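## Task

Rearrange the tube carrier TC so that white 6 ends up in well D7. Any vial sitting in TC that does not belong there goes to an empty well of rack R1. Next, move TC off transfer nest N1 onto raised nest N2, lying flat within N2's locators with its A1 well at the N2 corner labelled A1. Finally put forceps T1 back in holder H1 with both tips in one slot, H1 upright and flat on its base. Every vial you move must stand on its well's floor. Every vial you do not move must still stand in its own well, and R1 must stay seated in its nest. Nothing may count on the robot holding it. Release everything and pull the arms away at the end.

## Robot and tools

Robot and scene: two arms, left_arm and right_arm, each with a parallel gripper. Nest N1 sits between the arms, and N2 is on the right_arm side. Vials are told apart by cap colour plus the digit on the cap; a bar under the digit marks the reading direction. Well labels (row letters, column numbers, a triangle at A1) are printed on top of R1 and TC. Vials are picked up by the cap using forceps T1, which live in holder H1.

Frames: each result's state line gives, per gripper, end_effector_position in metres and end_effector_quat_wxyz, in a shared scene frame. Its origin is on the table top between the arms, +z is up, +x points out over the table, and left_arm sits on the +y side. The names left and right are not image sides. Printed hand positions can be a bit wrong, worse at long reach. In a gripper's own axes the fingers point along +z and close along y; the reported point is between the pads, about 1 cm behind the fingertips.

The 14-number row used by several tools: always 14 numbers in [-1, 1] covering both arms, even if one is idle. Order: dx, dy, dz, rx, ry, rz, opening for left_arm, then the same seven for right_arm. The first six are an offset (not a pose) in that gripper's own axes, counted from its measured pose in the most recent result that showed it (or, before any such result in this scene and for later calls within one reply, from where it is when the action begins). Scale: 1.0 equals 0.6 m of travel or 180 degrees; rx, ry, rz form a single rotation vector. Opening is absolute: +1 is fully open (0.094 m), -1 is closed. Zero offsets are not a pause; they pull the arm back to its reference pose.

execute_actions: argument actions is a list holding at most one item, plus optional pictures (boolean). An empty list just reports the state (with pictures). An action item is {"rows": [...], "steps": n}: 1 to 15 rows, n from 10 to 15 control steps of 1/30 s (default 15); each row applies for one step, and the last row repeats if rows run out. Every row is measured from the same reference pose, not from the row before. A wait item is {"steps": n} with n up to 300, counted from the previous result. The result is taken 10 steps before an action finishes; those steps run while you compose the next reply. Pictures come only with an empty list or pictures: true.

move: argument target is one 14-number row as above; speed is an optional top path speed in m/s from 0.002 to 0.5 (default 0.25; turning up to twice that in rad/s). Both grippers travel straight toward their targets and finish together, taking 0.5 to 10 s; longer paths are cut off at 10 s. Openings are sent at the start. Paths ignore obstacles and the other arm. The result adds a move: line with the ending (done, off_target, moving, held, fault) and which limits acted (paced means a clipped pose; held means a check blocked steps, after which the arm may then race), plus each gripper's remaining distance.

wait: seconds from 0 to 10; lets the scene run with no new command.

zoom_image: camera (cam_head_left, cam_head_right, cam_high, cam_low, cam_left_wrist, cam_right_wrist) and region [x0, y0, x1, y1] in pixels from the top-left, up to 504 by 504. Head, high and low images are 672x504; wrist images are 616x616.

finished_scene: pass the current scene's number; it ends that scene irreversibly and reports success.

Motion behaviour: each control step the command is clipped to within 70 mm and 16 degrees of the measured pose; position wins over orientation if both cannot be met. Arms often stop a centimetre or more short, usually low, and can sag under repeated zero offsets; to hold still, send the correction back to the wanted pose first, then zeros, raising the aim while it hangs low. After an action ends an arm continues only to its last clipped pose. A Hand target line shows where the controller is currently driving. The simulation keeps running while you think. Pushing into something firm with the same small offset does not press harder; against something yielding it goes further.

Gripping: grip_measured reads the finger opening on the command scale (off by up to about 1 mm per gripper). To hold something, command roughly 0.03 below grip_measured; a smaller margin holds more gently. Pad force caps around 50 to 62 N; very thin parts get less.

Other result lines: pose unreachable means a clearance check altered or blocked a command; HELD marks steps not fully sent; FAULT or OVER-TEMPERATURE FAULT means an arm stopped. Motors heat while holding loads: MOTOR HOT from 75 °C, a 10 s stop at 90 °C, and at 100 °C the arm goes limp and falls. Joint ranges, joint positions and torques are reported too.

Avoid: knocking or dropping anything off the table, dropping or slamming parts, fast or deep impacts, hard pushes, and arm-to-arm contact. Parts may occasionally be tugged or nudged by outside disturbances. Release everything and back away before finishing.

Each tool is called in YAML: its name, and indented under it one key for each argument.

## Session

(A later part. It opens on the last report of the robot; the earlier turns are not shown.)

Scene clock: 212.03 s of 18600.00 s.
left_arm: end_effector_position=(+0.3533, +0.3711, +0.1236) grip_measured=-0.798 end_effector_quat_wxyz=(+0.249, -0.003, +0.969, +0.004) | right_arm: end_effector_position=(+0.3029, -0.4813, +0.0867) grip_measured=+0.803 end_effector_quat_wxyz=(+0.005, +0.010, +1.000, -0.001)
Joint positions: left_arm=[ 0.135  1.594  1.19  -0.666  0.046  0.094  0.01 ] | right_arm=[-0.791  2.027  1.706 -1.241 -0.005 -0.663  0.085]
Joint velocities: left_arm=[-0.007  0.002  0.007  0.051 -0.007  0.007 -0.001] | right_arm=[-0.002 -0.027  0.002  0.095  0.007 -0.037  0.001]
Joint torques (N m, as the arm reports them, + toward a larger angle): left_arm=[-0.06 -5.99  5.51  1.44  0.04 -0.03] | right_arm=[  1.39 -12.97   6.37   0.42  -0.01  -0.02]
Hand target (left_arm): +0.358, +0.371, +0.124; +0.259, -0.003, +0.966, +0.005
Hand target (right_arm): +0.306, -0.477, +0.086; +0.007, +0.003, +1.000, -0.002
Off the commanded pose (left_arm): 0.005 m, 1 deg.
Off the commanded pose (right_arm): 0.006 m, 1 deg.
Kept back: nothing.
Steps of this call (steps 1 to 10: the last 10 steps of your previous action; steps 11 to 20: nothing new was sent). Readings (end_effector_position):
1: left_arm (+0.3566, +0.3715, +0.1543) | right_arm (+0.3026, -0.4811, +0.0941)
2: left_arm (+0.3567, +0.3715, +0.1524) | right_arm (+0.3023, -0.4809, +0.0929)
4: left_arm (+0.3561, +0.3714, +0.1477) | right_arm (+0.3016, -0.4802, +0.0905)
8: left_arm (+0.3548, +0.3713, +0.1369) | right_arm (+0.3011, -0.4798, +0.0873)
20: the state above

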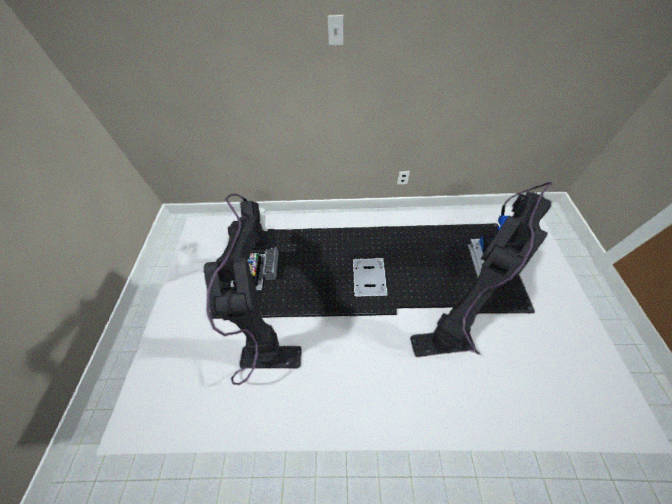

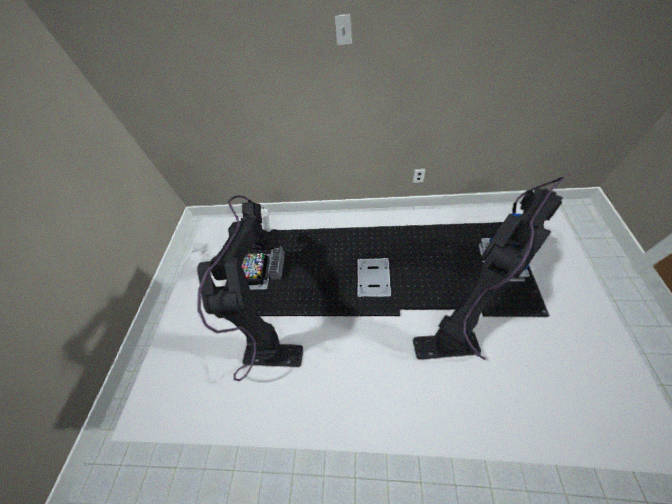

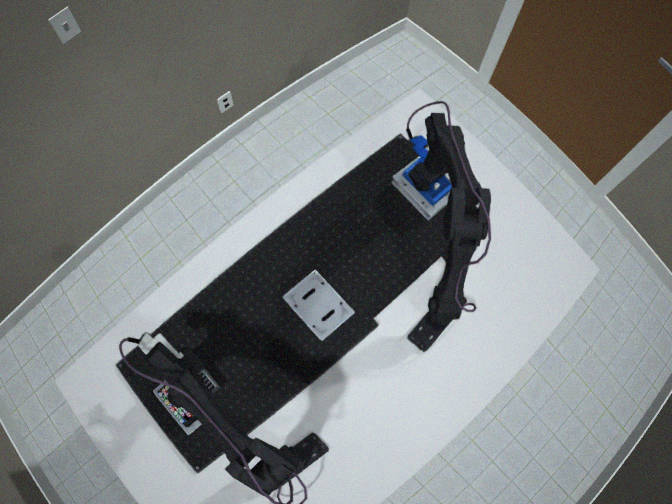

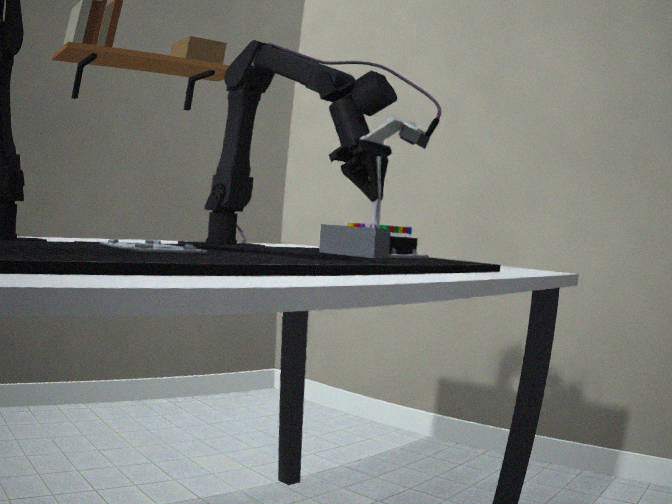

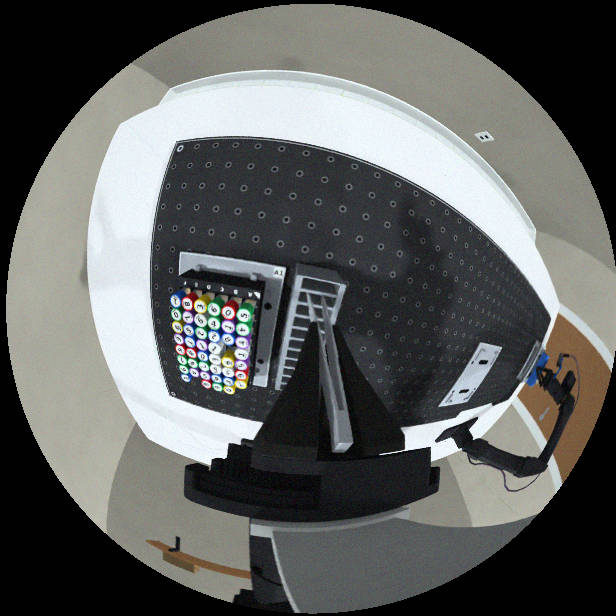

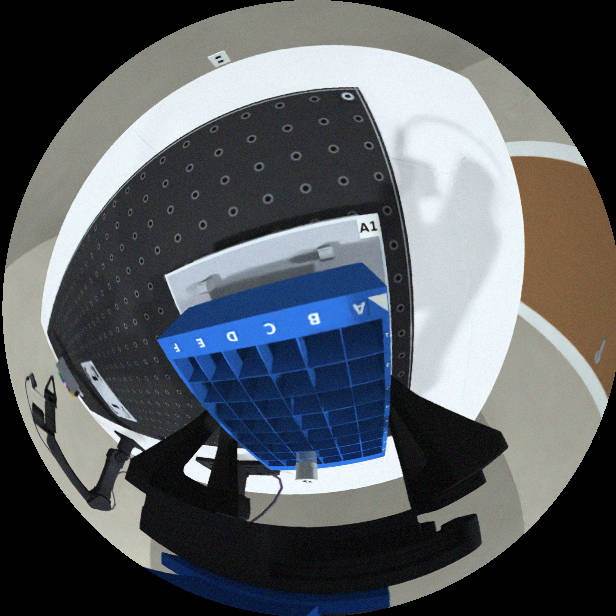

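execute_actions:
  actions:
    - {"rows": [[-0.008,0.0012,0.004,-0.0008,-0.008,0.0004,-0.80, -0.0077,0.0048,-0.0037,0.0027,-0.0036,-0.0035,0.77],[-0.010,0.0014,0.0047,-0.001,-0.0092,0.0005,-0.80, -0.0079,0.005,-0.0037,0.0027,-0.0036,-0.003,0.77],[-0.0115,0.0016,0.0054,-0.0012,-0.0107,0.0006,-0.80, -0.0081,0.0053,-0.0037,0.0027,-0.0036,-0.0024,0.77],[-0.0137,0.0019,0.0069,-0.0015,-0.013,0.0007,-0.80, -0.0083,0.0056,-0.0037,0.0027,-0.0036,-0.0018,0.77],[-0.0154,0.0022,0.0091,-0.0017,-0.0153,0.0008,-0.80, -0.0085,0.0058,-0.0037,0.0027,-0.0036,-0.0012,0.77],[-0.0157,0.0023,0.012,-0.0019,-0.0168,0.0009,-0.80, -0.0087,0.0061,-0.0037,0.0027,-0.0036,-0.0006,0.77],[-0.0139,0.0023,0.0153,-0.0019,-0.0168,0.0009,-0.80, -0.0089,0.0063,-0.0037,0.0027,-0.0036,0,0.77],[-0.0121,0.0023,0.0186,-0.0019,-0.0168,0.0009,-0.80, -0.0091,0.0066,-0.0037,0.0027,-0.0036,0.0006,0.77],[-0.0103,0.0023,0.0219,-0.0019,-0.0168,0.0009,-0.80, -0.0093,0.0069,-0.0037,0.0027,-0.0036,0.0012,0.77],[-0.0084,0.0022,0.0251,-0.0019,-0.0168,0.0009,-0.80, -0.0094,0.0071,-0.0037,0.0027,-0.0036,0.0017,0.77],[-0.0064,0.0022,0.0288,-0.0019,-0.0168,0.0009,-0.80, -0.0095,0.0073,-0.0037,0.0027,-0.0036,0.0022,0.77],[-0.0044,0.0022,0.0324,-0.0019,-0.0168,0.0009,-0.80, -0.0095,0.0073,-0.0037,0.0027,-0.0036,0.0022,0.77],[-0.0014,0.002,0.0361,-0.0018,-0.016,0.0009,-0.80, -0.0095,0.0073,-0.0037,0.0027,-0.0036,0.0022,0.77],[0.0031,0.0017,0.039,-0.0015,-0.0138,0.0007,-0.80, -0.0095,0.0073,-0.0037,0.0027,-0.0036,0.0022,0.77],[0.0082,0.0013,0.0412,-0.0012,-0.0107,0.0006,-0.80, -0.0095,0.0073,-0.0037,0.0027,-0.0036,0.0022,0.77]], "steps": 15}

execute_actions:
  actions:
    - {"steps": 20}
  pictures: true

Scene clock: 215.50 s of 18600.00 s.
left_arm: end_effector_position=(+0.3568, +0.3715, +0.1256) grip_measured=-0.798 end_effector_quat_wxyz=(+0.257, -0.003, +0.966, +0.004) | right_arm: end_effector_position=(+0.3030, -0.4814, +0.0867) grip_measured=+0.803 end_effector_quat_wxyz=(+0.005, +0.010, +1.000, -0.001)
Joint positions: left_arm=[ 0.135  1.594  1.19  -0.649  0.046  0.094  0.01 ] | right_arm=[-0.791  2.027  1.706 -1.241 -0.005 -0.662  0.085]
Joint velocities: left_arm=[-0.007 -0.002 -0.012  0.154 -0.095 -0.037  0.001] | right_arm=[-0.002 -0.007  0.002 -0.022  0.037  0.051 -0.   ]
Joint torques (N m, as the arm reports them, + toward a larger angle): left_arm=[ 0.07 -5.56  4.54  1.57  0.03  0.01] | right_arm=[  1.39 -13.21   7.06   0.38  -0.02   0.01]
Steps of this call (steps 1 to 90: nothing new was sent; then 0.30 s passed at rest; steps 91 to 95: the first 5 steps of this action). Readings (end_effector_position):
91: left_arm (+0.3541, +0.3712, +0.1241) | right_arm (+0.3030, -0.4814, +0.0867)
92: left_arm (+0.3545, +0.3713, +0.1243) | right_arm (+0.3030, -0.4814, +0.0867)
94: left_arm (+0.3558, +0.3714, +0.1250) | right_arm (+0.3030, -0.4814, +0.0867)
95: the state above

Scene clock: 216.17 s of 18600.00 s.
left_arm: end_effector_position=(+0.3567, +0.3715, +0.1000) grip_measured=-0.798 end_effector_quat_wxyz=(+0.256, -0.003, +0.967, +0.004) | right_arm: end_effector_position=(+0.3049, -0.4791, +0.0867) grip_measured=+0.803 end_effector_quat_wxyz=(+0.005, +0.015, +1.000, -0.001)
Joint positions: left_arm=[ 0.135  1.616  1.11  -0.549  0.046  0.094  0.01 ] | right_arm=[-0.784  2.027  1.706 -1.241 -0.005 -0.645  0.085]
Joint velocities: left_arm=[-0.007 -0.002  0.012 -0.007  0.051  0.007 -0.001] | right_arm=[-0.007  0.007  0.002 -0.007  0.007  0.007 -0.001]
Joint torques (N m, as the arm reports them, + toward a larger angle): left_arm=[-0.11 -6.04  5.27  1.51  0.02 -0.02] | right_arm=[  0.93 -13.15   7.08   0.38   0.     0.04]
Hand target (left_arm): +0.360, +0.372, +0.100; +0.265, -0.003, +0.964, +0.006
Hand target (right_arm): +0.309, -0.477, +0.089; +0.011, +0.013, +1.000, -0.005
Off the commanded pose (left_arm): 0.004 m, 1 deg.
Off the commanded pose (right_arm): 0.005 m, 1 deg.
Kept back: nothing.
Steps of this call (steps 1 to 10: the last 10 steps of your previous action; steps 11 to 20: nothing new was sent). Readings (end_effector_position):
1: left_arm (+0.3581, +0.3717, +0.1259) | right_arm (+0.3030, -0.4814, +0.0867)
2: left_arm (+0.3593, +0.3718, +0.1256) | right_arm (+0.3031, -0.4813, +0.0867)
4: left_arm (+0.3600, +0.3719, +0.1230) | right_arm (+0.3036, -0.4807, +0.0867)
8: left_arm (+0.3585, +0.3717, +0.1127) | right_arm (+0.3047, -0.4793, +0.0867)
20: the state above

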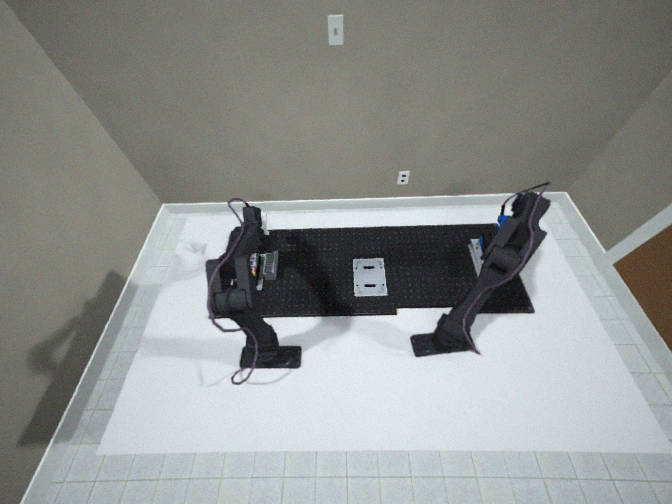

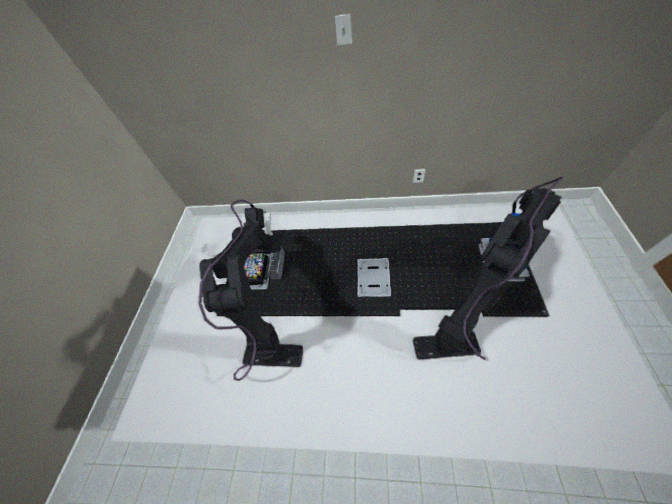

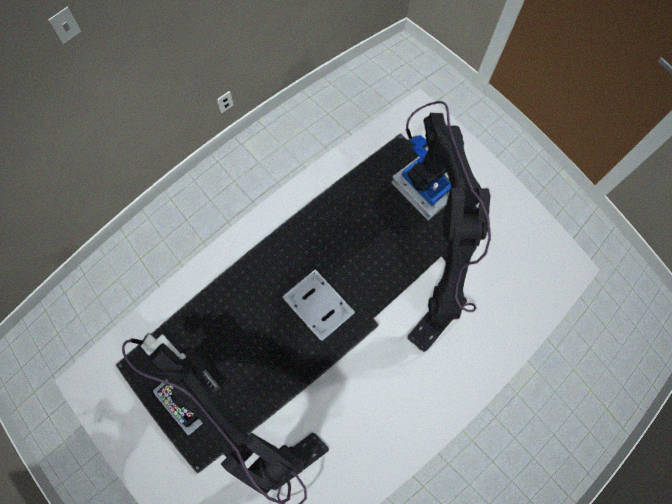

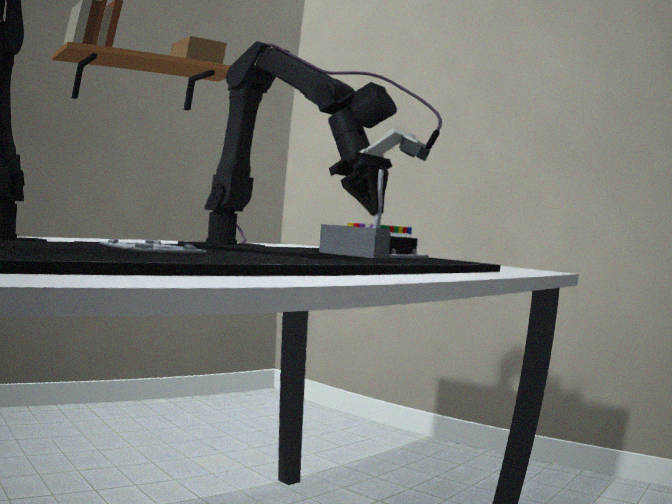

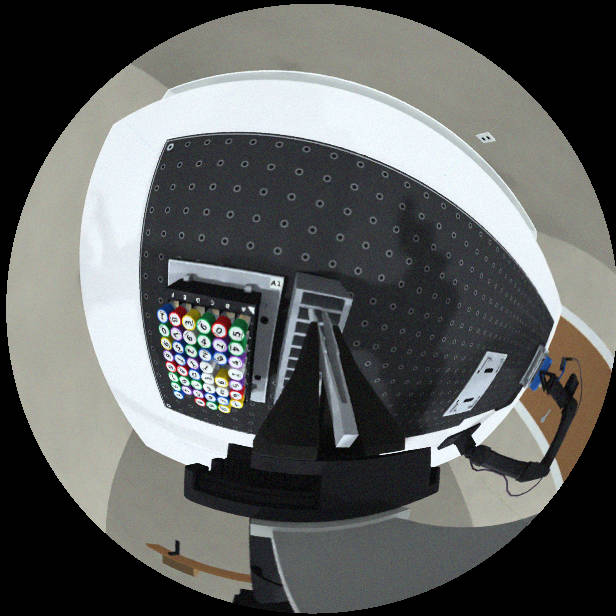

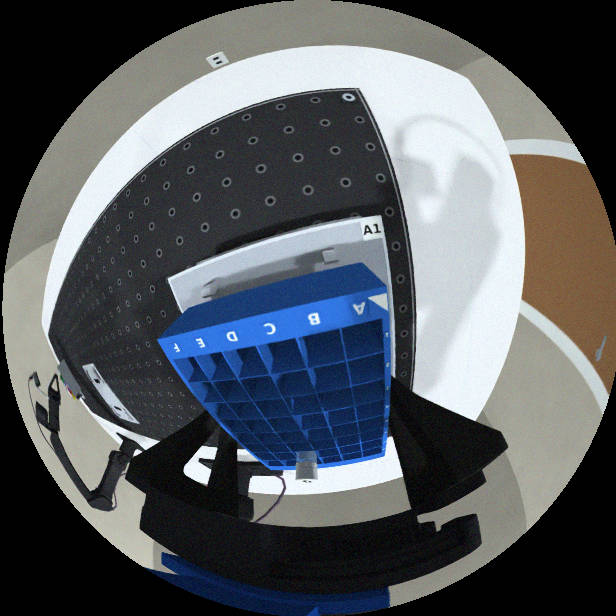

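execute_actions:
  actions:
    - {"rows": [[-0.0097,0.0008,-0.0037,-0.0007,-0.0066,0.0004,-0.785, 0.0009,0.0007,0.0005,0.0007,-0.001,0,0.77],[-0.0097,0.0008,-0.0037,-0.0007,-0.0066,0.0004,-0.77, 0.0024,0.0018,0.003,0,0,0,0.77],[-0.0097,0.0008,-0.0037,-0.0007,-0.0066,0.0004,-0.755, 0.0026,0.0019,0.0047,0,0,0,0.77],[-0.0097,0.0008,-0.0037,-0.0007,-0.0066,0.0004,-0.74, 0.0009,0.0007,0.006,0.0009,-0.0013,0,0.77],[-0.0097,0.0008,-0.0037,-0.0007,-0.0066,0.0004,-0.725, -0.0003,-0.0002,0.0077,0.0017,-0.0023,0,0.77],[-0.0097,0.0008,-0.0037,-0.0007,-0.0066,0.0004,-0.71, -0.0015,-0.0011,0.0093,0.0024,-0.0034,0,0.77],[-0.0097,0.0008,-0.0037,-0.0007,-0.0066,0.0004,-0.695, -0.002,-0.0015,0.011,0.0028,-0.0039,0,0.77],[-0.0097,0.0008,-0.0037,-0.0007,-0.0066,0.0004,-0.68, -0.0019,-0.0014,0.0132,0.0028,-0.0039,0,0.77],[-0.0097,0.0008,-0.0037,-0.0007,-0.0066,0.0004,-0.65, -0.0018,-0.0013,0.0152,0.0028,-0.0039,0,0.77],[-0.0097,0.0008,-0.0037,-0.0007,-0.0066,0.0004,-0.61, -0.0016,-0.0012,0.0173,0.0028,-0.0039,0,0.77],[-0.0097,0.0008,-0.0037,-0.0007,-0.0066,0.0004,-0.56, -0.0011,-0.0008,0.0195,0.0026,-0.0036,0,0.77],[-0.0097,0.0008,-0.0037,-0.0007,-0.0066,0.0004,-0.5, -0.0004,-0.0003,0.0212,0.0022,-0.0031,0,0.77],[-0.0097,0.0008,-0.0037,-0.0007,-0.0066,0.0004,-0.43, 0.0007,0.0005,0.0228,0.0017,-0.0023,0,0.77],[-0.0097,0.0008,-0.0037,-0.0007,-0.0066,0.0004,-0.36, 0.0018,0.0013,0.024,0.0011,-0.0015,0,0.77],[-0.0097,0.0008,-0.0037,-0.0007,-0.0066,0.0004,-0.3, 0.0024,0.0018,0.0248,0.0007,-0.001,0,0.77]], "steps": 15}

execute_actions:
  actions:
    - {"steps": 20}
  pictures: true

Scene clock: 219.23 s of 18600.00 s.
left_arm: end_effector_position=(+0.3567, +0.3715, +0.1000) grip_measured=-0.733 end_effector_quat_wxyz=(+0.256, -0.003, +0.967, +0.004) | right_arm: end_effector_position=(+0.3051, -0.4793, +0.0856) grip_measured=+0.803 end_effector_quat_wxyz=(+0.006, +0.015, +1.000, -0.001)
Joint positions: left_arm=[ 0.135  1.616  1.11  -0.549  0.046  0.094  0.013] | right_arm=[-0.784  2.027  1.702 -1.234 -0.005 -0.645  0.085]
Joint velocities: left_arm=[ 0.007  0.027  0.007 -0.066 -0.007 -0.051  0.011] | right_arm=[ 0.022 -0.002 -0.085  0.081 -0.007  0.007 -0.001]
Joint torques (N m, as the arm reports them, + toward a larger angle): left_arm=[ 0.02 -6.4   6.32  1.35  0.05 -0.02] | right_arm=[  0.13 -12.95   6.     0.39  -0.01  -0.02]
Steps of this call (steps 1 to 87: nothing new was sent; steps 88 to 92: the first 5 steps of this action). Readings (end_effector_position):
88: left_arm (+0.3567, +0.3715, +0.1000) | right_arm (+0.3049, -0.4791, +0.0867)
89: left_arm (+0.3567, +0.3715, +0.1000) | right_arm (+0.3049, -0.4791, +0.0867)
91: left_arm (+0.3567, +0.3715, +0.1000) | right_arm (+0.3050, -0.4792, +0.0863)
92: the state above

Scene clock: 219.90 s of 18600.00 s.
left_arm: end_effector_position=(+0.3567, +0.3715, +0.1000) grip_measured=-0.302 end_effector_quat_wxyz=(+0.256, -0.003, +0.967, +0.004) | right_arm: end_effector_position=(+0.3050, -0.4792, +0.0748) grip_measured=+0.803 end_effector_quat_wxyz=(+0.007, +0.015, +1.000, -0.002)
Joint positions: left_arm=[ 0.135  1.616  1.11  -0.549  0.046  0.094  0.033] | right_arm=[-0.784  2.027  1.659 -1.188 -0.005 -0.645  0.085]
Joint velocities: left_arm=[-0.007 -0.002  0.017  0.066  0.081 -0.022 -0.002] | right_arm=[ 0.012 -0.002  0.007  0.037  0.037 -0.007  0.001]
Joint torques (N m, as the arm reports them, + toward a larger angle): left_arm=[-0.01 -6.46  6.33  1.35  0.02 -0.01] | right_arm=[  0.1  -12.74   6.08   0.42  -0.01  -0.03]
Hand target (left_arm): +0.361, +0.372, +0.105; +0.266, -0.003, +0.964, +0.006
Hand target (right_arm): +0.304, -0.478, +0.072; +0.007, +0.015, +1.000, -0.002
Off the commanded pose (left_arm): 0.006 m, 1 deg.
Off the commanded pose (right_arm): 0.003 m, 0 deg.
Kept back: nothing.
Steps of this call (steps 1 to 10: the last 10 steps of your previous action; steps 11 to 20: nothing new was sent). Readings (end_effector_position):
1: left_arm (+0.3567, +0.3715, +0.1000) | right_arm (+0.3052, -0.4793, +0.0845)
2: left_arm (+0.3567, +0.3715, +0.1000) | right_arm (+0.3050, -0.4792, +0.0833)
4: left_arm (+0.3567, +0.3715, +0.1000) | right_arm (+0.3048, -0.4790, +0.0808)
8: left_arm (+0.3567, +0.3715, +0.1000) | right_arm (+0.3048, -0.4791, +0.0765)
20: the state above

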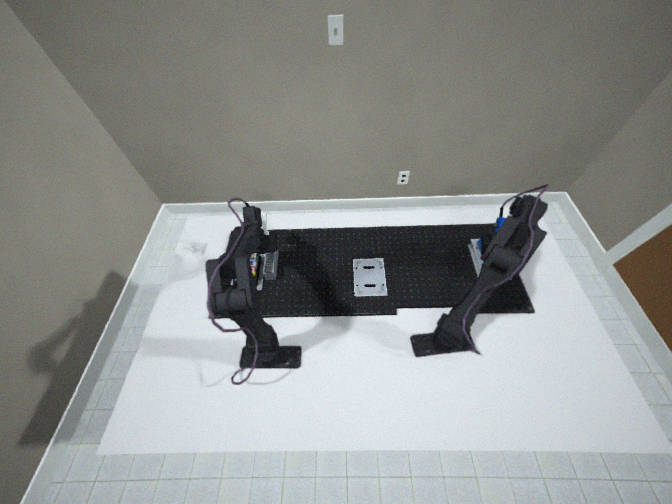

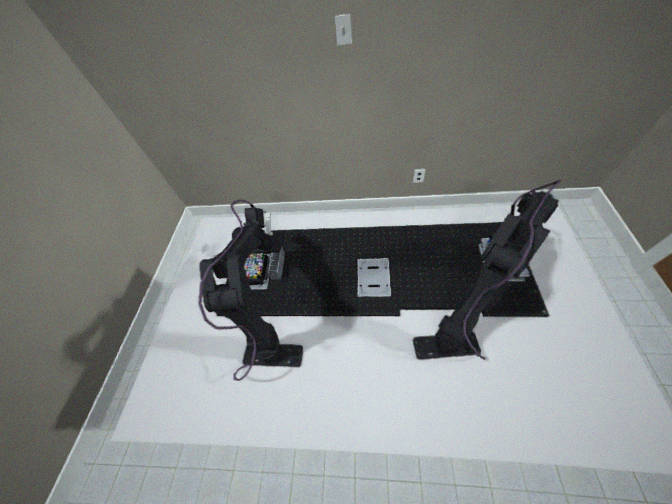

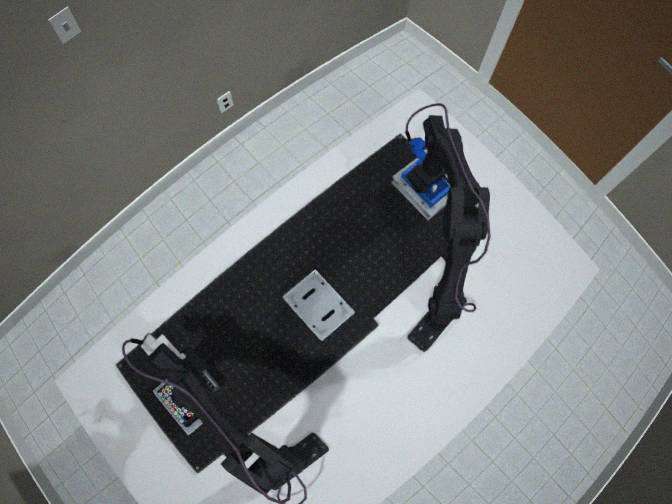

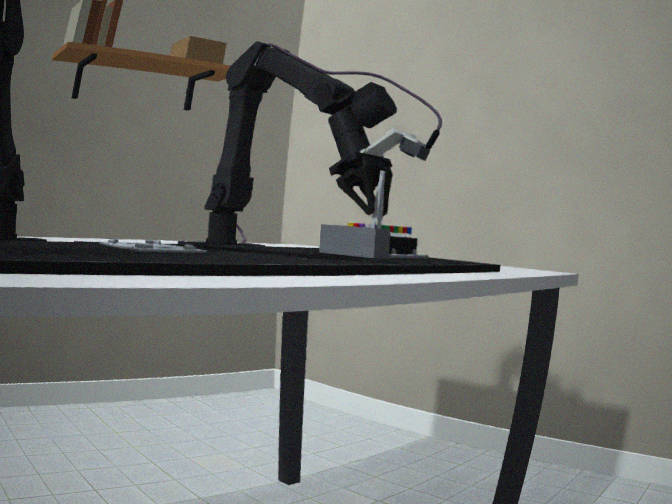

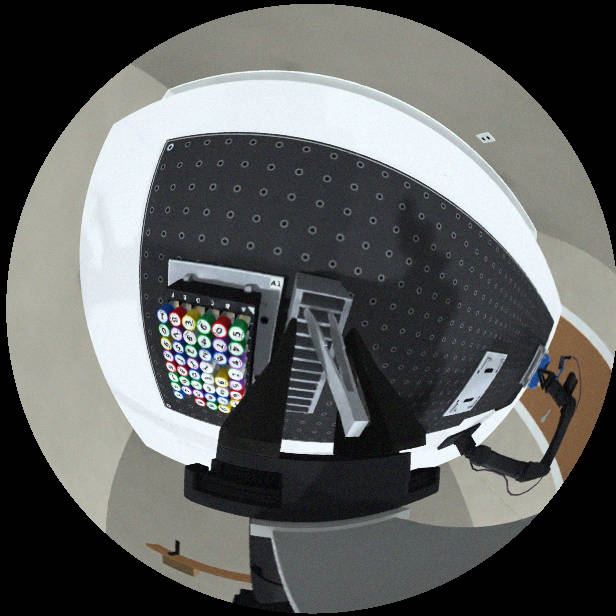

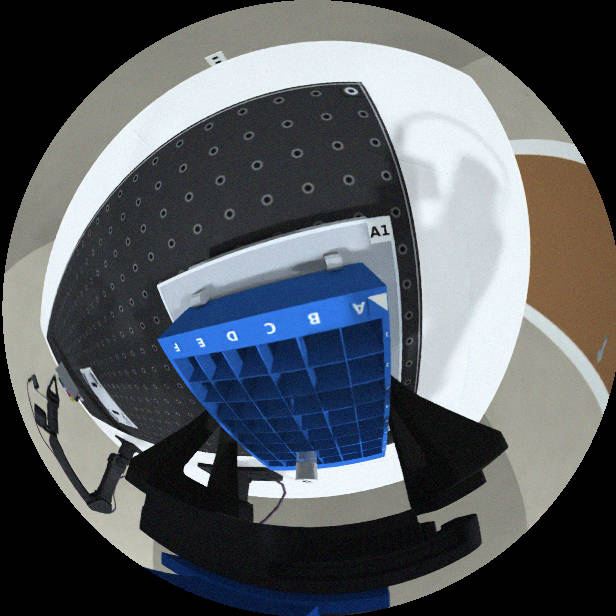

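zoom_image:
  camera: "cam_right_wrist"
  region: [150, 200, 410, 400]

zoom_image:
  camera: "cam_high"
  region: [380, 140, 470, 230]

Region (150, 200, 410, 400) of cam_right_wrist's 616x616 image, scaled by 1.938, with more detail than that image has; it fills the top 388 rows of this view, and the rest is white.

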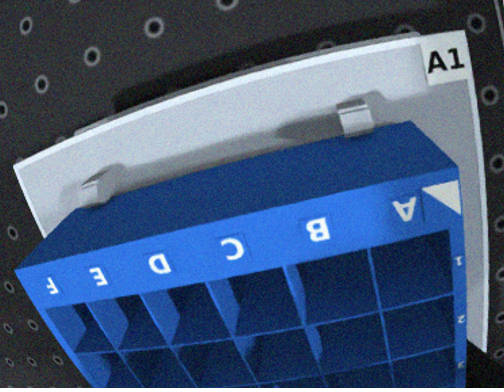

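Region (380, 140, 470, 230) of cam_high's 672x504 image, scaled by 5.600, with more detail than that image has.

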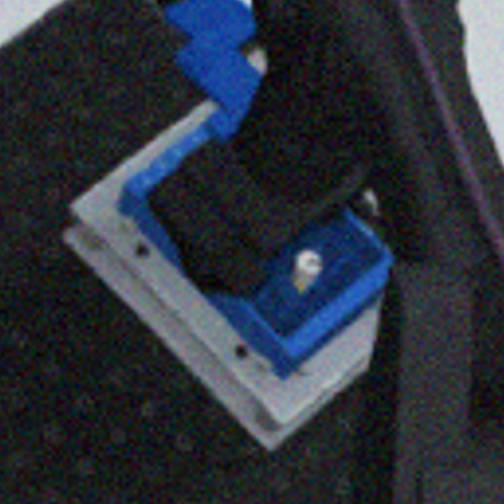

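execute_actions:
  actions:
    - {"rows": [[-0.012,0.001,-0.012,-0.0007,-0.0066,0.0004,-0.3, 0.0024,0.0018,0.005,0,0,0,0.77],[-0.012,0.001,-0.02,-0.0007,-0.0066,0.0004,-0.3, 0.003,0.0022,0.006,-0.0004,0.0005,0,0.77],[-0.012,0.001,-0.028,-0.0007,-0.0066,0.0004,-0.3, 0.0036,0.0026,0.007,-0.0008,0.001,0,0.77],[-0.012,0.001,-0.037,-0.0007,-0.0066,0.0004,-0.3, 0.0042,0.003,0.008,-0.0011,0.0015,0,0.77],[-0.012,0.001,-0.047,-0.0007,-0.0066,0.0004,-0.3, 0.0046,0.0033,0.009,-0.0013,0.0018,0,0.77],[-0.012,0.001,-0.057,-0.0007,-0.0066,0.0004,-0.3, 0.005,0.0036,0.010,-0.0015,0.002,0,0.77],[-0.012,0.001,-0.067,-0.0007,-0.0066,0.0004,-0.3, 0.005,0.0036,0.010,-0.0015,0.002,0,0.77],[-0.012,0.001,-0.077,-0.0007,-0.0066,0.0004,-0.3, 0.005,0.0036,0.010,-0.0015,0.002,0,0.77],[-0.012,0.001,-0.087,-0.0007,-0.0066,0.0004,-0.3, 0.005,0.0036,0.010,-0.0015,0.002,0,0.77],[-0.012,0.001,-0.097,-0.0007,-0.0066,0.0004,-0.3, 0.005,0.0036,0.010,-0.0015,0.002,0,0.77],[-0.012,0.001,-0.107,-0.0007,-0.0066,0.0004,-0.3, 0.005,0.0036,0.010,-0.0015,0.002,0,0.77],[-0.012,0.001,-0.116,-0.0007,-0.0066,0.0004,-0.3, 0.005,0.0036,0.010,-0.0015,0.002,0,0.77],[-0.012,0.001,-0.124,-0.0007,-0.0066,0.0004,-0.3, 0.005,0.0036,0.010,-0.0015,0.002,0,0.77],[-0.012,0.001,-0.13,-0.0007,-0.0066,0.0004,-0.3, 0.005,0.0036,0.010,-0.0015,0.002,0,0.77],[-0.012,0.001,-0.134,-0.0007,-0.0066,0.0004,-0.3, 0.005,0.0036,0.010,-0.0015,0.002,0,0.77]], "steps": 15}

execute_actions:
  actions:
    - {"steps": 18}
  pictures: true

Scene clock: 221.93 s of 18600.00 s.
left_arm: end_effector_position=(+0.3524, +0.3710, +0.1026) grip_measured=-0.302 end_effector_quat_wxyz=(+0.252, -0.003, +0.968, +0.004) | right_arm: end_effector_position=(+0.3050, -0.4792, +0.0748) grip_measured=+0.803 end_effector_quat_wxyz=(+0.007, +0.015, +1.000, -0.002)
Joint positions: left_arm=[ 0.135  1.602  1.11  -0.57   0.046  0.094  0.033] | right_arm=[-0.784  2.027  1.659 -1.188 -0.005 -0.645  0.085]
Joint velocities: left_arm=[ 0.027 -0.271  0.007 -0.33  -0.007 -0.066 -0.001] | right_arm=[-0.007 -0.012 -0.002  0.007 -0.007 -0.037 -0.001]
Joint torques (N m, as the arm reports them, + toward a larger angle): left_arm=[ 0.38 -8.72  8.4   1.18  0.06  0.03] | right_arm=[  0.04 -12.74   5.3    0.45   0.01  -0.02]
Steps of this call (steps 1 to 56: nothing new was sent; steps 57 to 61: the first 5 steps of this action). Readings (end_effector_position):
57: left_arm (+0.3567, +0.3715, +0.1000) | right_arm (+0.3050, -0.4792, +0.0748)
58: left_arm (+0.3565, +0.3715, +0.0999) | right_arm (+0.3050, -0.4792, +0.0748)
60: left_arm (+0.3545, +0.3713, +0.1009) | right_arm (+0.3050, -0.4792, +0.0748)
61: the state above

Scene clock: 222.53 s of 18600.00 s.
left_arm: end_effector_position=(+0.3261, +0.3706, +0.1646) grip_measured=-0.302 end_effector_quat_wxyz=(+0.266, -0.005, +0.964, +0.007) | right_arm: end_effector_position=(+0.3049, -0.4791, +0.0741) grip_measured=+0.803 end_effector_quat_wxyz=(+0.007, +0.015, +1.000, -0.002)
Joint positions: left_arm=[ 0.142  1.449  1.198 -0.782  0.046  0.098  0.033] | right_arm=[-0.784  2.027  1.656 -1.185 -0.005 -0.645  0.085]
Joint velocities: left_arm=[ 0.017  0.007 -0.007 -0.081  0.051 -0.007  0.   ] | right_arm=[ 0.007 -0.002 -0.002 -0.037 -0.007 -0.037  0.   ]
Joint torques (N m, as the arm reports them, + toward a larger angle): left_arm=[ 0.69 -5.75  7.75  1.13  0.13  0.09] | right_arm=[  0.05 -12.68   5.39   0.43  -0.01  -0.03]
Hand target (left_arm): +0.324, +0.372, +0.172; +0.268, -0.003, +0.963, +0.006
Hand target (right_arm): +0.302, -0.477, +0.069; +0.004, +0.015, +1.000, +0.000
Off the commanded pose (left_arm): 0.009 m, 0 deg.
Off the commanded pose (right_arm): 0.006 m, 0 deg.
Kept back: nothing.
Steps of this call (steps 1 to 10: the last 10 steps of your previous action; steps 11 to 18: nothing new was sent). Readings (end_effector_position):
1: left_arm (+0.3500, +0.3708, +0.1053) | right_arm (+0.3048, -0.4790, +0.0743)
2: left_arm (+0.3473, +0.3705, +0.1088) | right_arm (+0.3048, -0.4790, +0.0741)
4: left_arm (+0.3422, +0.3699, +0.1189) | right_arm (+0.3049, -0.4791, +0.0741)
8: left_arm (+0.3368, +0.3698, +0.1464) | right_arm (+0.3049, -0.4791, +0.0741)
18: the state above

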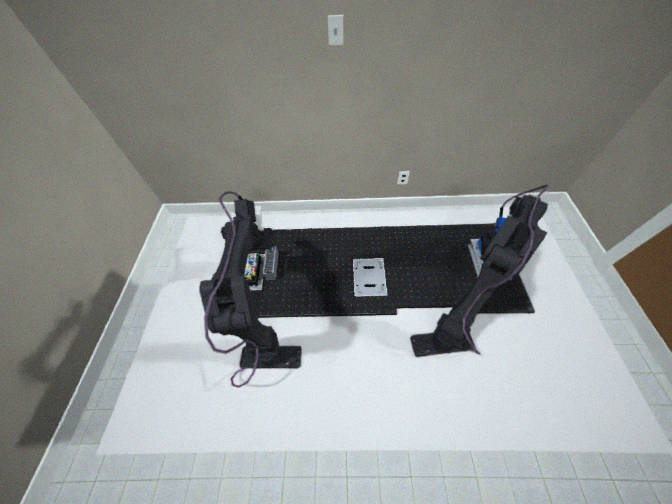

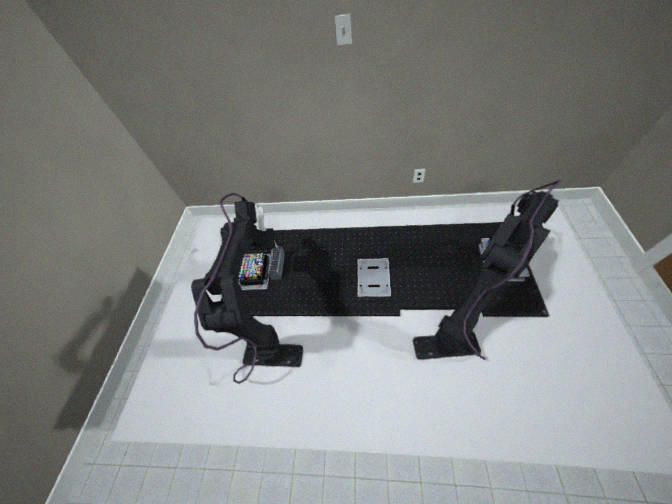

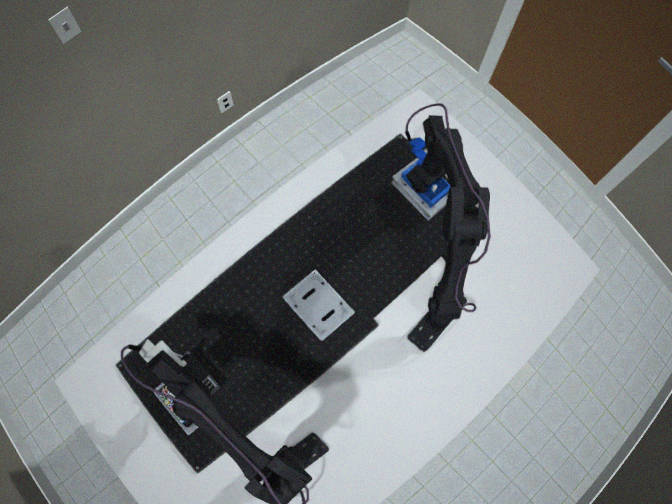

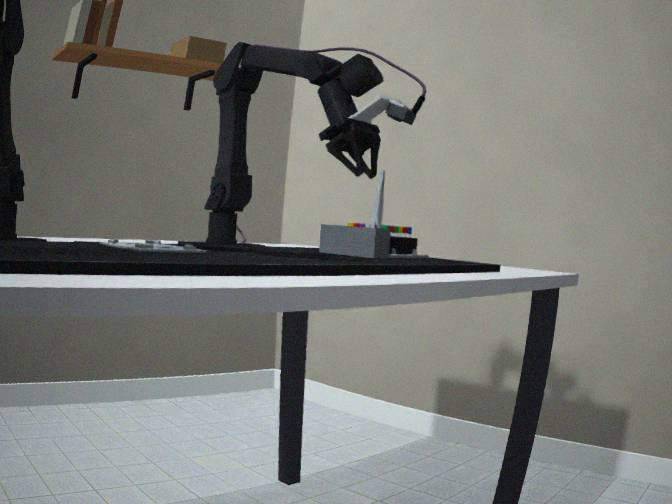

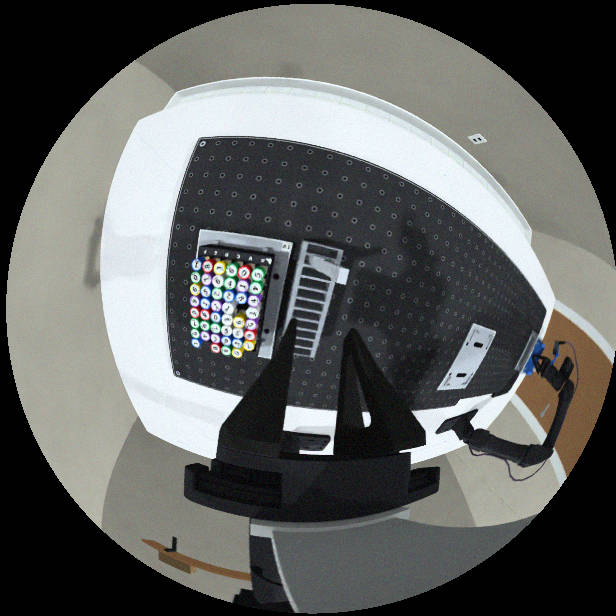

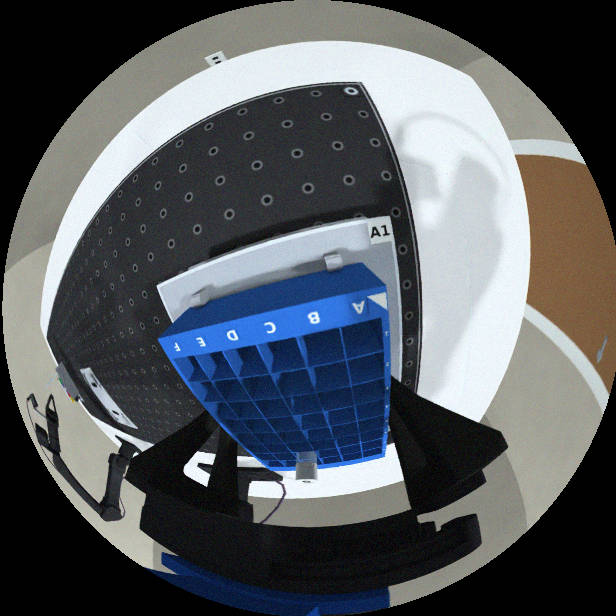

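zoom_image:
  camera: "cam_right_wrist"
  region: [290, 215, 416, 341]

zoom_image:
  camera: "cam_left_wrist"
  region: [500, 320, 570, 390]

Region (290, 215, 416, 341) of cam_right_wrist's 616x616 image, scaled by 4.000, with more detail than that image has.

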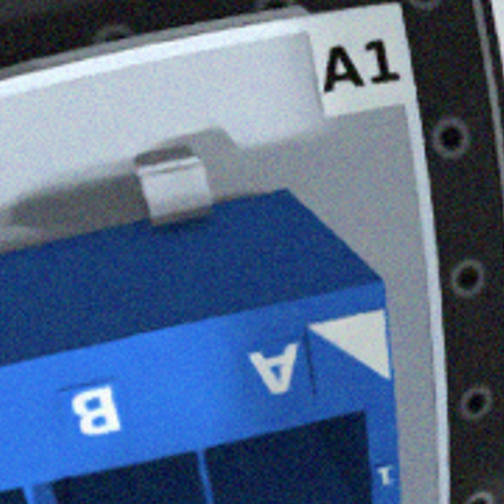

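Region (500, 320, 570, 390) of cam_left_wrist's 616x616 image, scaled by 7.200, with more detail than that image has.

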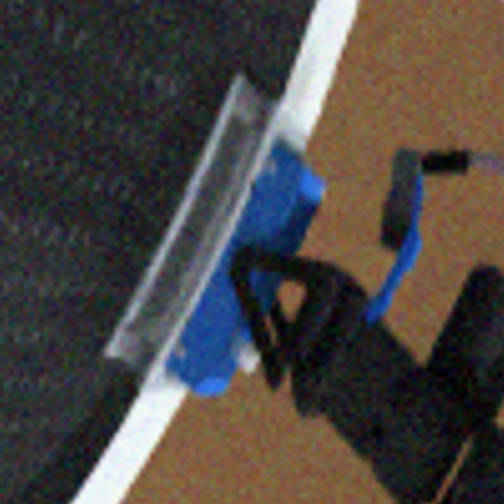

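execute_actions:
  actions:
    - {"rows": [[-0.004,0,-0.008,0,-0.002,0,-0.3, 0.002,0.0015,0.004,0,0,0,0.78],[-0.004,0,-0.008,0,-0.002,0,-0.3, 0,0,0,0,0,0,0.79],[-0.004,0,-0.008,0,-0.002,0,-0.3, 0,0,-0.003,0.001,-0.0015,0,0.80],[-0.004,0,-0.008,0,-0.002,0,-0.3, 0,0,-0.004,0.001,-0.0015,0,0.81],[-0.004,0,-0.008,0,-0.002,0,-0.3, 0,0,-0.004,0.001,-0.0015,0,0.82],[-0.004,0,-0.008,0,-0.002,0,-0.3, 0,0,-0.004,0.001,-0.0015,0,0.84],[-0.004,0,-0.008,0,-0.002,0,-0.3, 0,0,-0.004,0.001,-0.0015,0,0.86],[-0.004,0,-0.008,0,-0.002,0,-0.3, 0,0,-0.004,0.001,-0.0015,0,0.89],[-0.004,0,-0.008,0,-0.002,0,-0.3, 0,0,-0.004,0.001,-0.0015,0,0.92],[-0.004,0,-0.008,0,-0.002,0,-0.3, 0,0,-0.004,0.001,-0.0015,0,0.95],[-0.004,0,-0.008,0,-0.002,0,-0.3, 0,0,-0.004,0.001,-0.0015,0,0.98],[-0.004,0,-0.008,0,-0.002,0,-0.3, 0,0,-0.004,0.001,-0.0015,0,1.0]], "steps": 13}

move:
  target: [-0.004,0,-0.06,0,-0.002,0,-0.3, -0.004,-0.003,-0.12,0.002,-0.003,0,1.0]
  speed: 0.12

Scene clock: 223.90 s of 18600.00 s.
left_arm: end_effector_position=(+0.3232, +0.3702, +0.1629) grip_measured=-0.302 end_effector_quat_wxyz=(+0.260, -0.005, +0.966, +0.006) | right_arm: end_effector_position=(+0.3049, -0.4791, +0.0741) grip_measured=+0.808 end_effector_quat_wxyz=(+0.007, +0.015, +1.000, -0.002)
Joint positions: left_arm=[ 0.142  1.449  1.198 -0.796  0.046  0.098  0.033] | right_arm=[-0.784  2.027  1.656 -1.185 -0.005 -0.645  0.085]
Joint velocities: left_arm=[ 0.012 -0.007  0.002 -0.007  0.022 -0.022  0.001] | right_arm=[-0.002  0.022 -0.017 -0.037 -0.007 -0.037  0.001]
Joint torques (N m, as the arm reports them, + toward a larger angle): left_arm=[ 0.08 -5.44  7.05  1.28  0.05 -0.03] | right_arm=[  0.   -13.07   6.99   0.34  -0.01  -0.03]
Steps of this call (steps 1 to 38: nothing new was sent; steps 39 to 41: the first 3 steps of this action). Readings (end_effector_position):
39: left_arm (+0.3232, +0.3702, +0.1629) | right_arm (+0.3049, -0.4791, +0.0741)
40: left_arm (+0.3232, +0.3702, +0.1629) | right_arm (+0.3049, -0.4791, +0.0741)
41: the state above

Scene clock: 225.67 s of 18600.00 s.
left_arm: end_effector_position=(+0.3066, +0.3682, +0.1806) grip_measured=-0.302 end_effector_quat_wxyz=(+0.248, -0.005, +0.969, +0.005) | right_arm: end_effector_position=(+0.3048, -0.4790, +0.1392) grip_measured=+1.000 end_effector_quat_wxyz=(+0.007, +0.015, +1.000, -0.002)
Joint positions: left_arm=[ 0.142  1.408  1.245 -0.909  0.046  0.098  0.033] | right_arm=[-0.784  2.027  1.915 -1.445 -0.005 -0.645  0.094]
Joint velocities: left_arm=[ 0.012  0.017 -0.007 -0.095  0.037 -0.051 -0.001] | right_arm=[ 0.002  0.002 -0.017 -0.007  0.007  0.051  0.   ]
Joint torques (N m, as the arm reports them, + toward a larger angle): left_arm=[ 0.63 -5.93  8.21  1.09  0.09  0.06] | right_arm=[ -0.22 -12.85   8.69   0.23  -0.01  -0.05]
Hand target (left_arm): +0.307, +0.370, +0.195; +0.263, -0.005, +0.965, +0.006
Hand target (right_arm): +0.305, -0.480, +0.146; +0.012, +0.015, +1.000, -0.006
Off your previous action's commanded pose (left_arm): 0.008 m, 1 deg at its last step (step 10 of this call).
Off your previous action's commanded pose (right_arm): 0.002 m, 0 deg at its last step (step 10 of this call).
Off the commanded pose (left_arm): 0.015 m, 2 deg.
Off the commanded pose (right_arm): 0.007 m, 1 deg.
Kept back: nothing.
move: off_target (left_arm)

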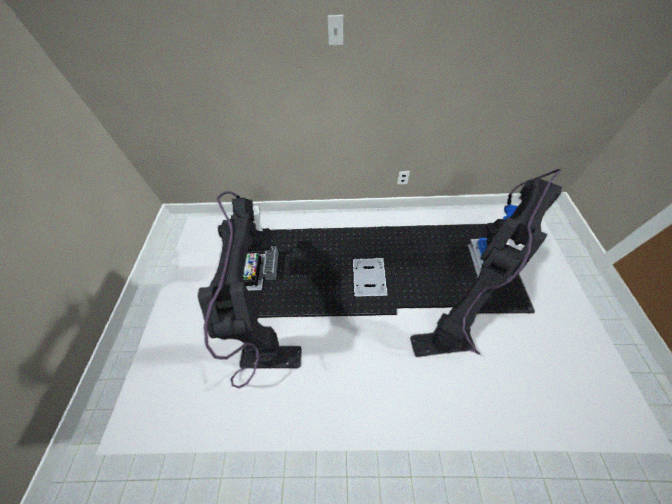

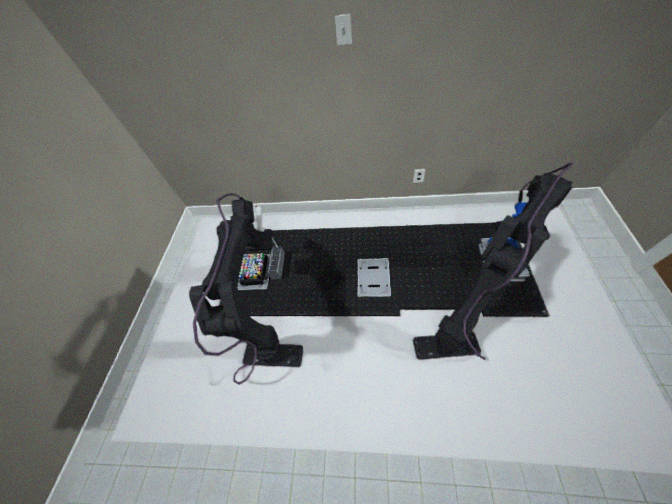

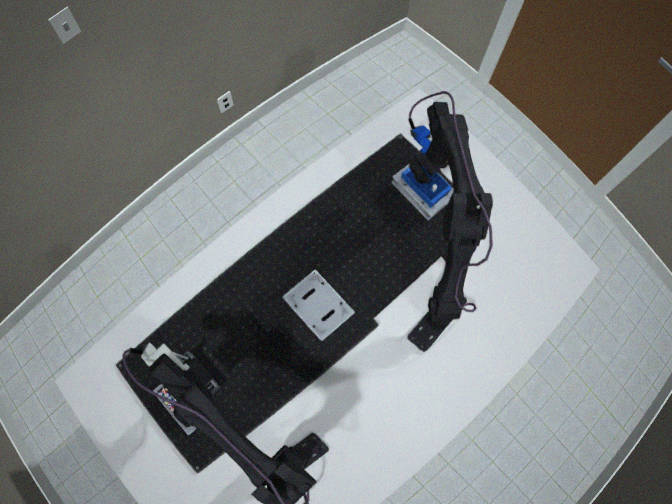

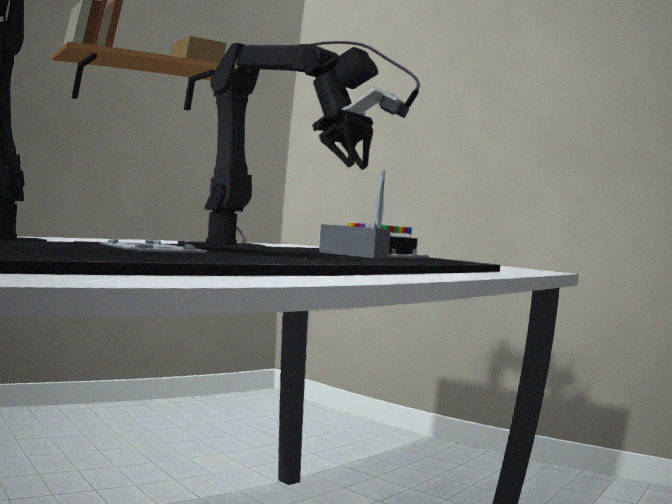

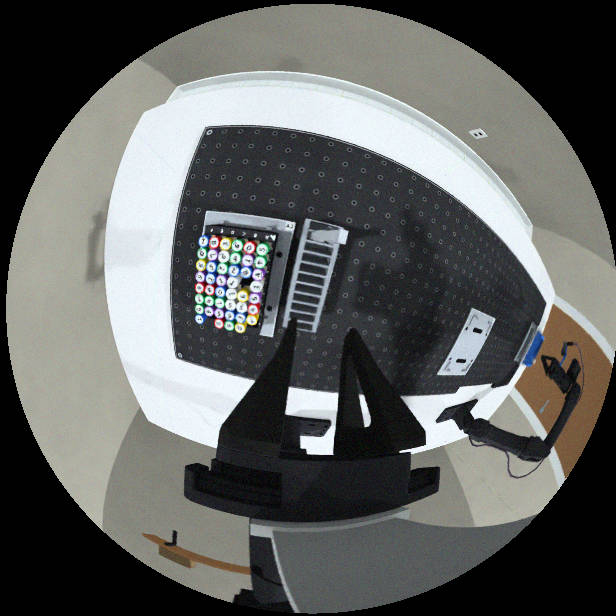

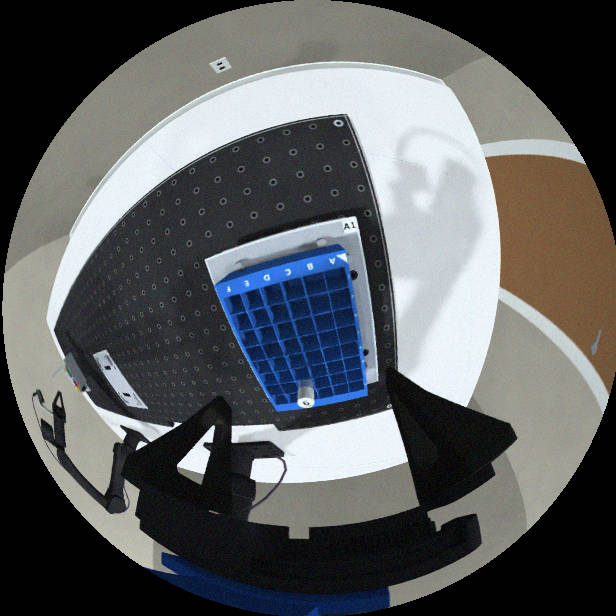

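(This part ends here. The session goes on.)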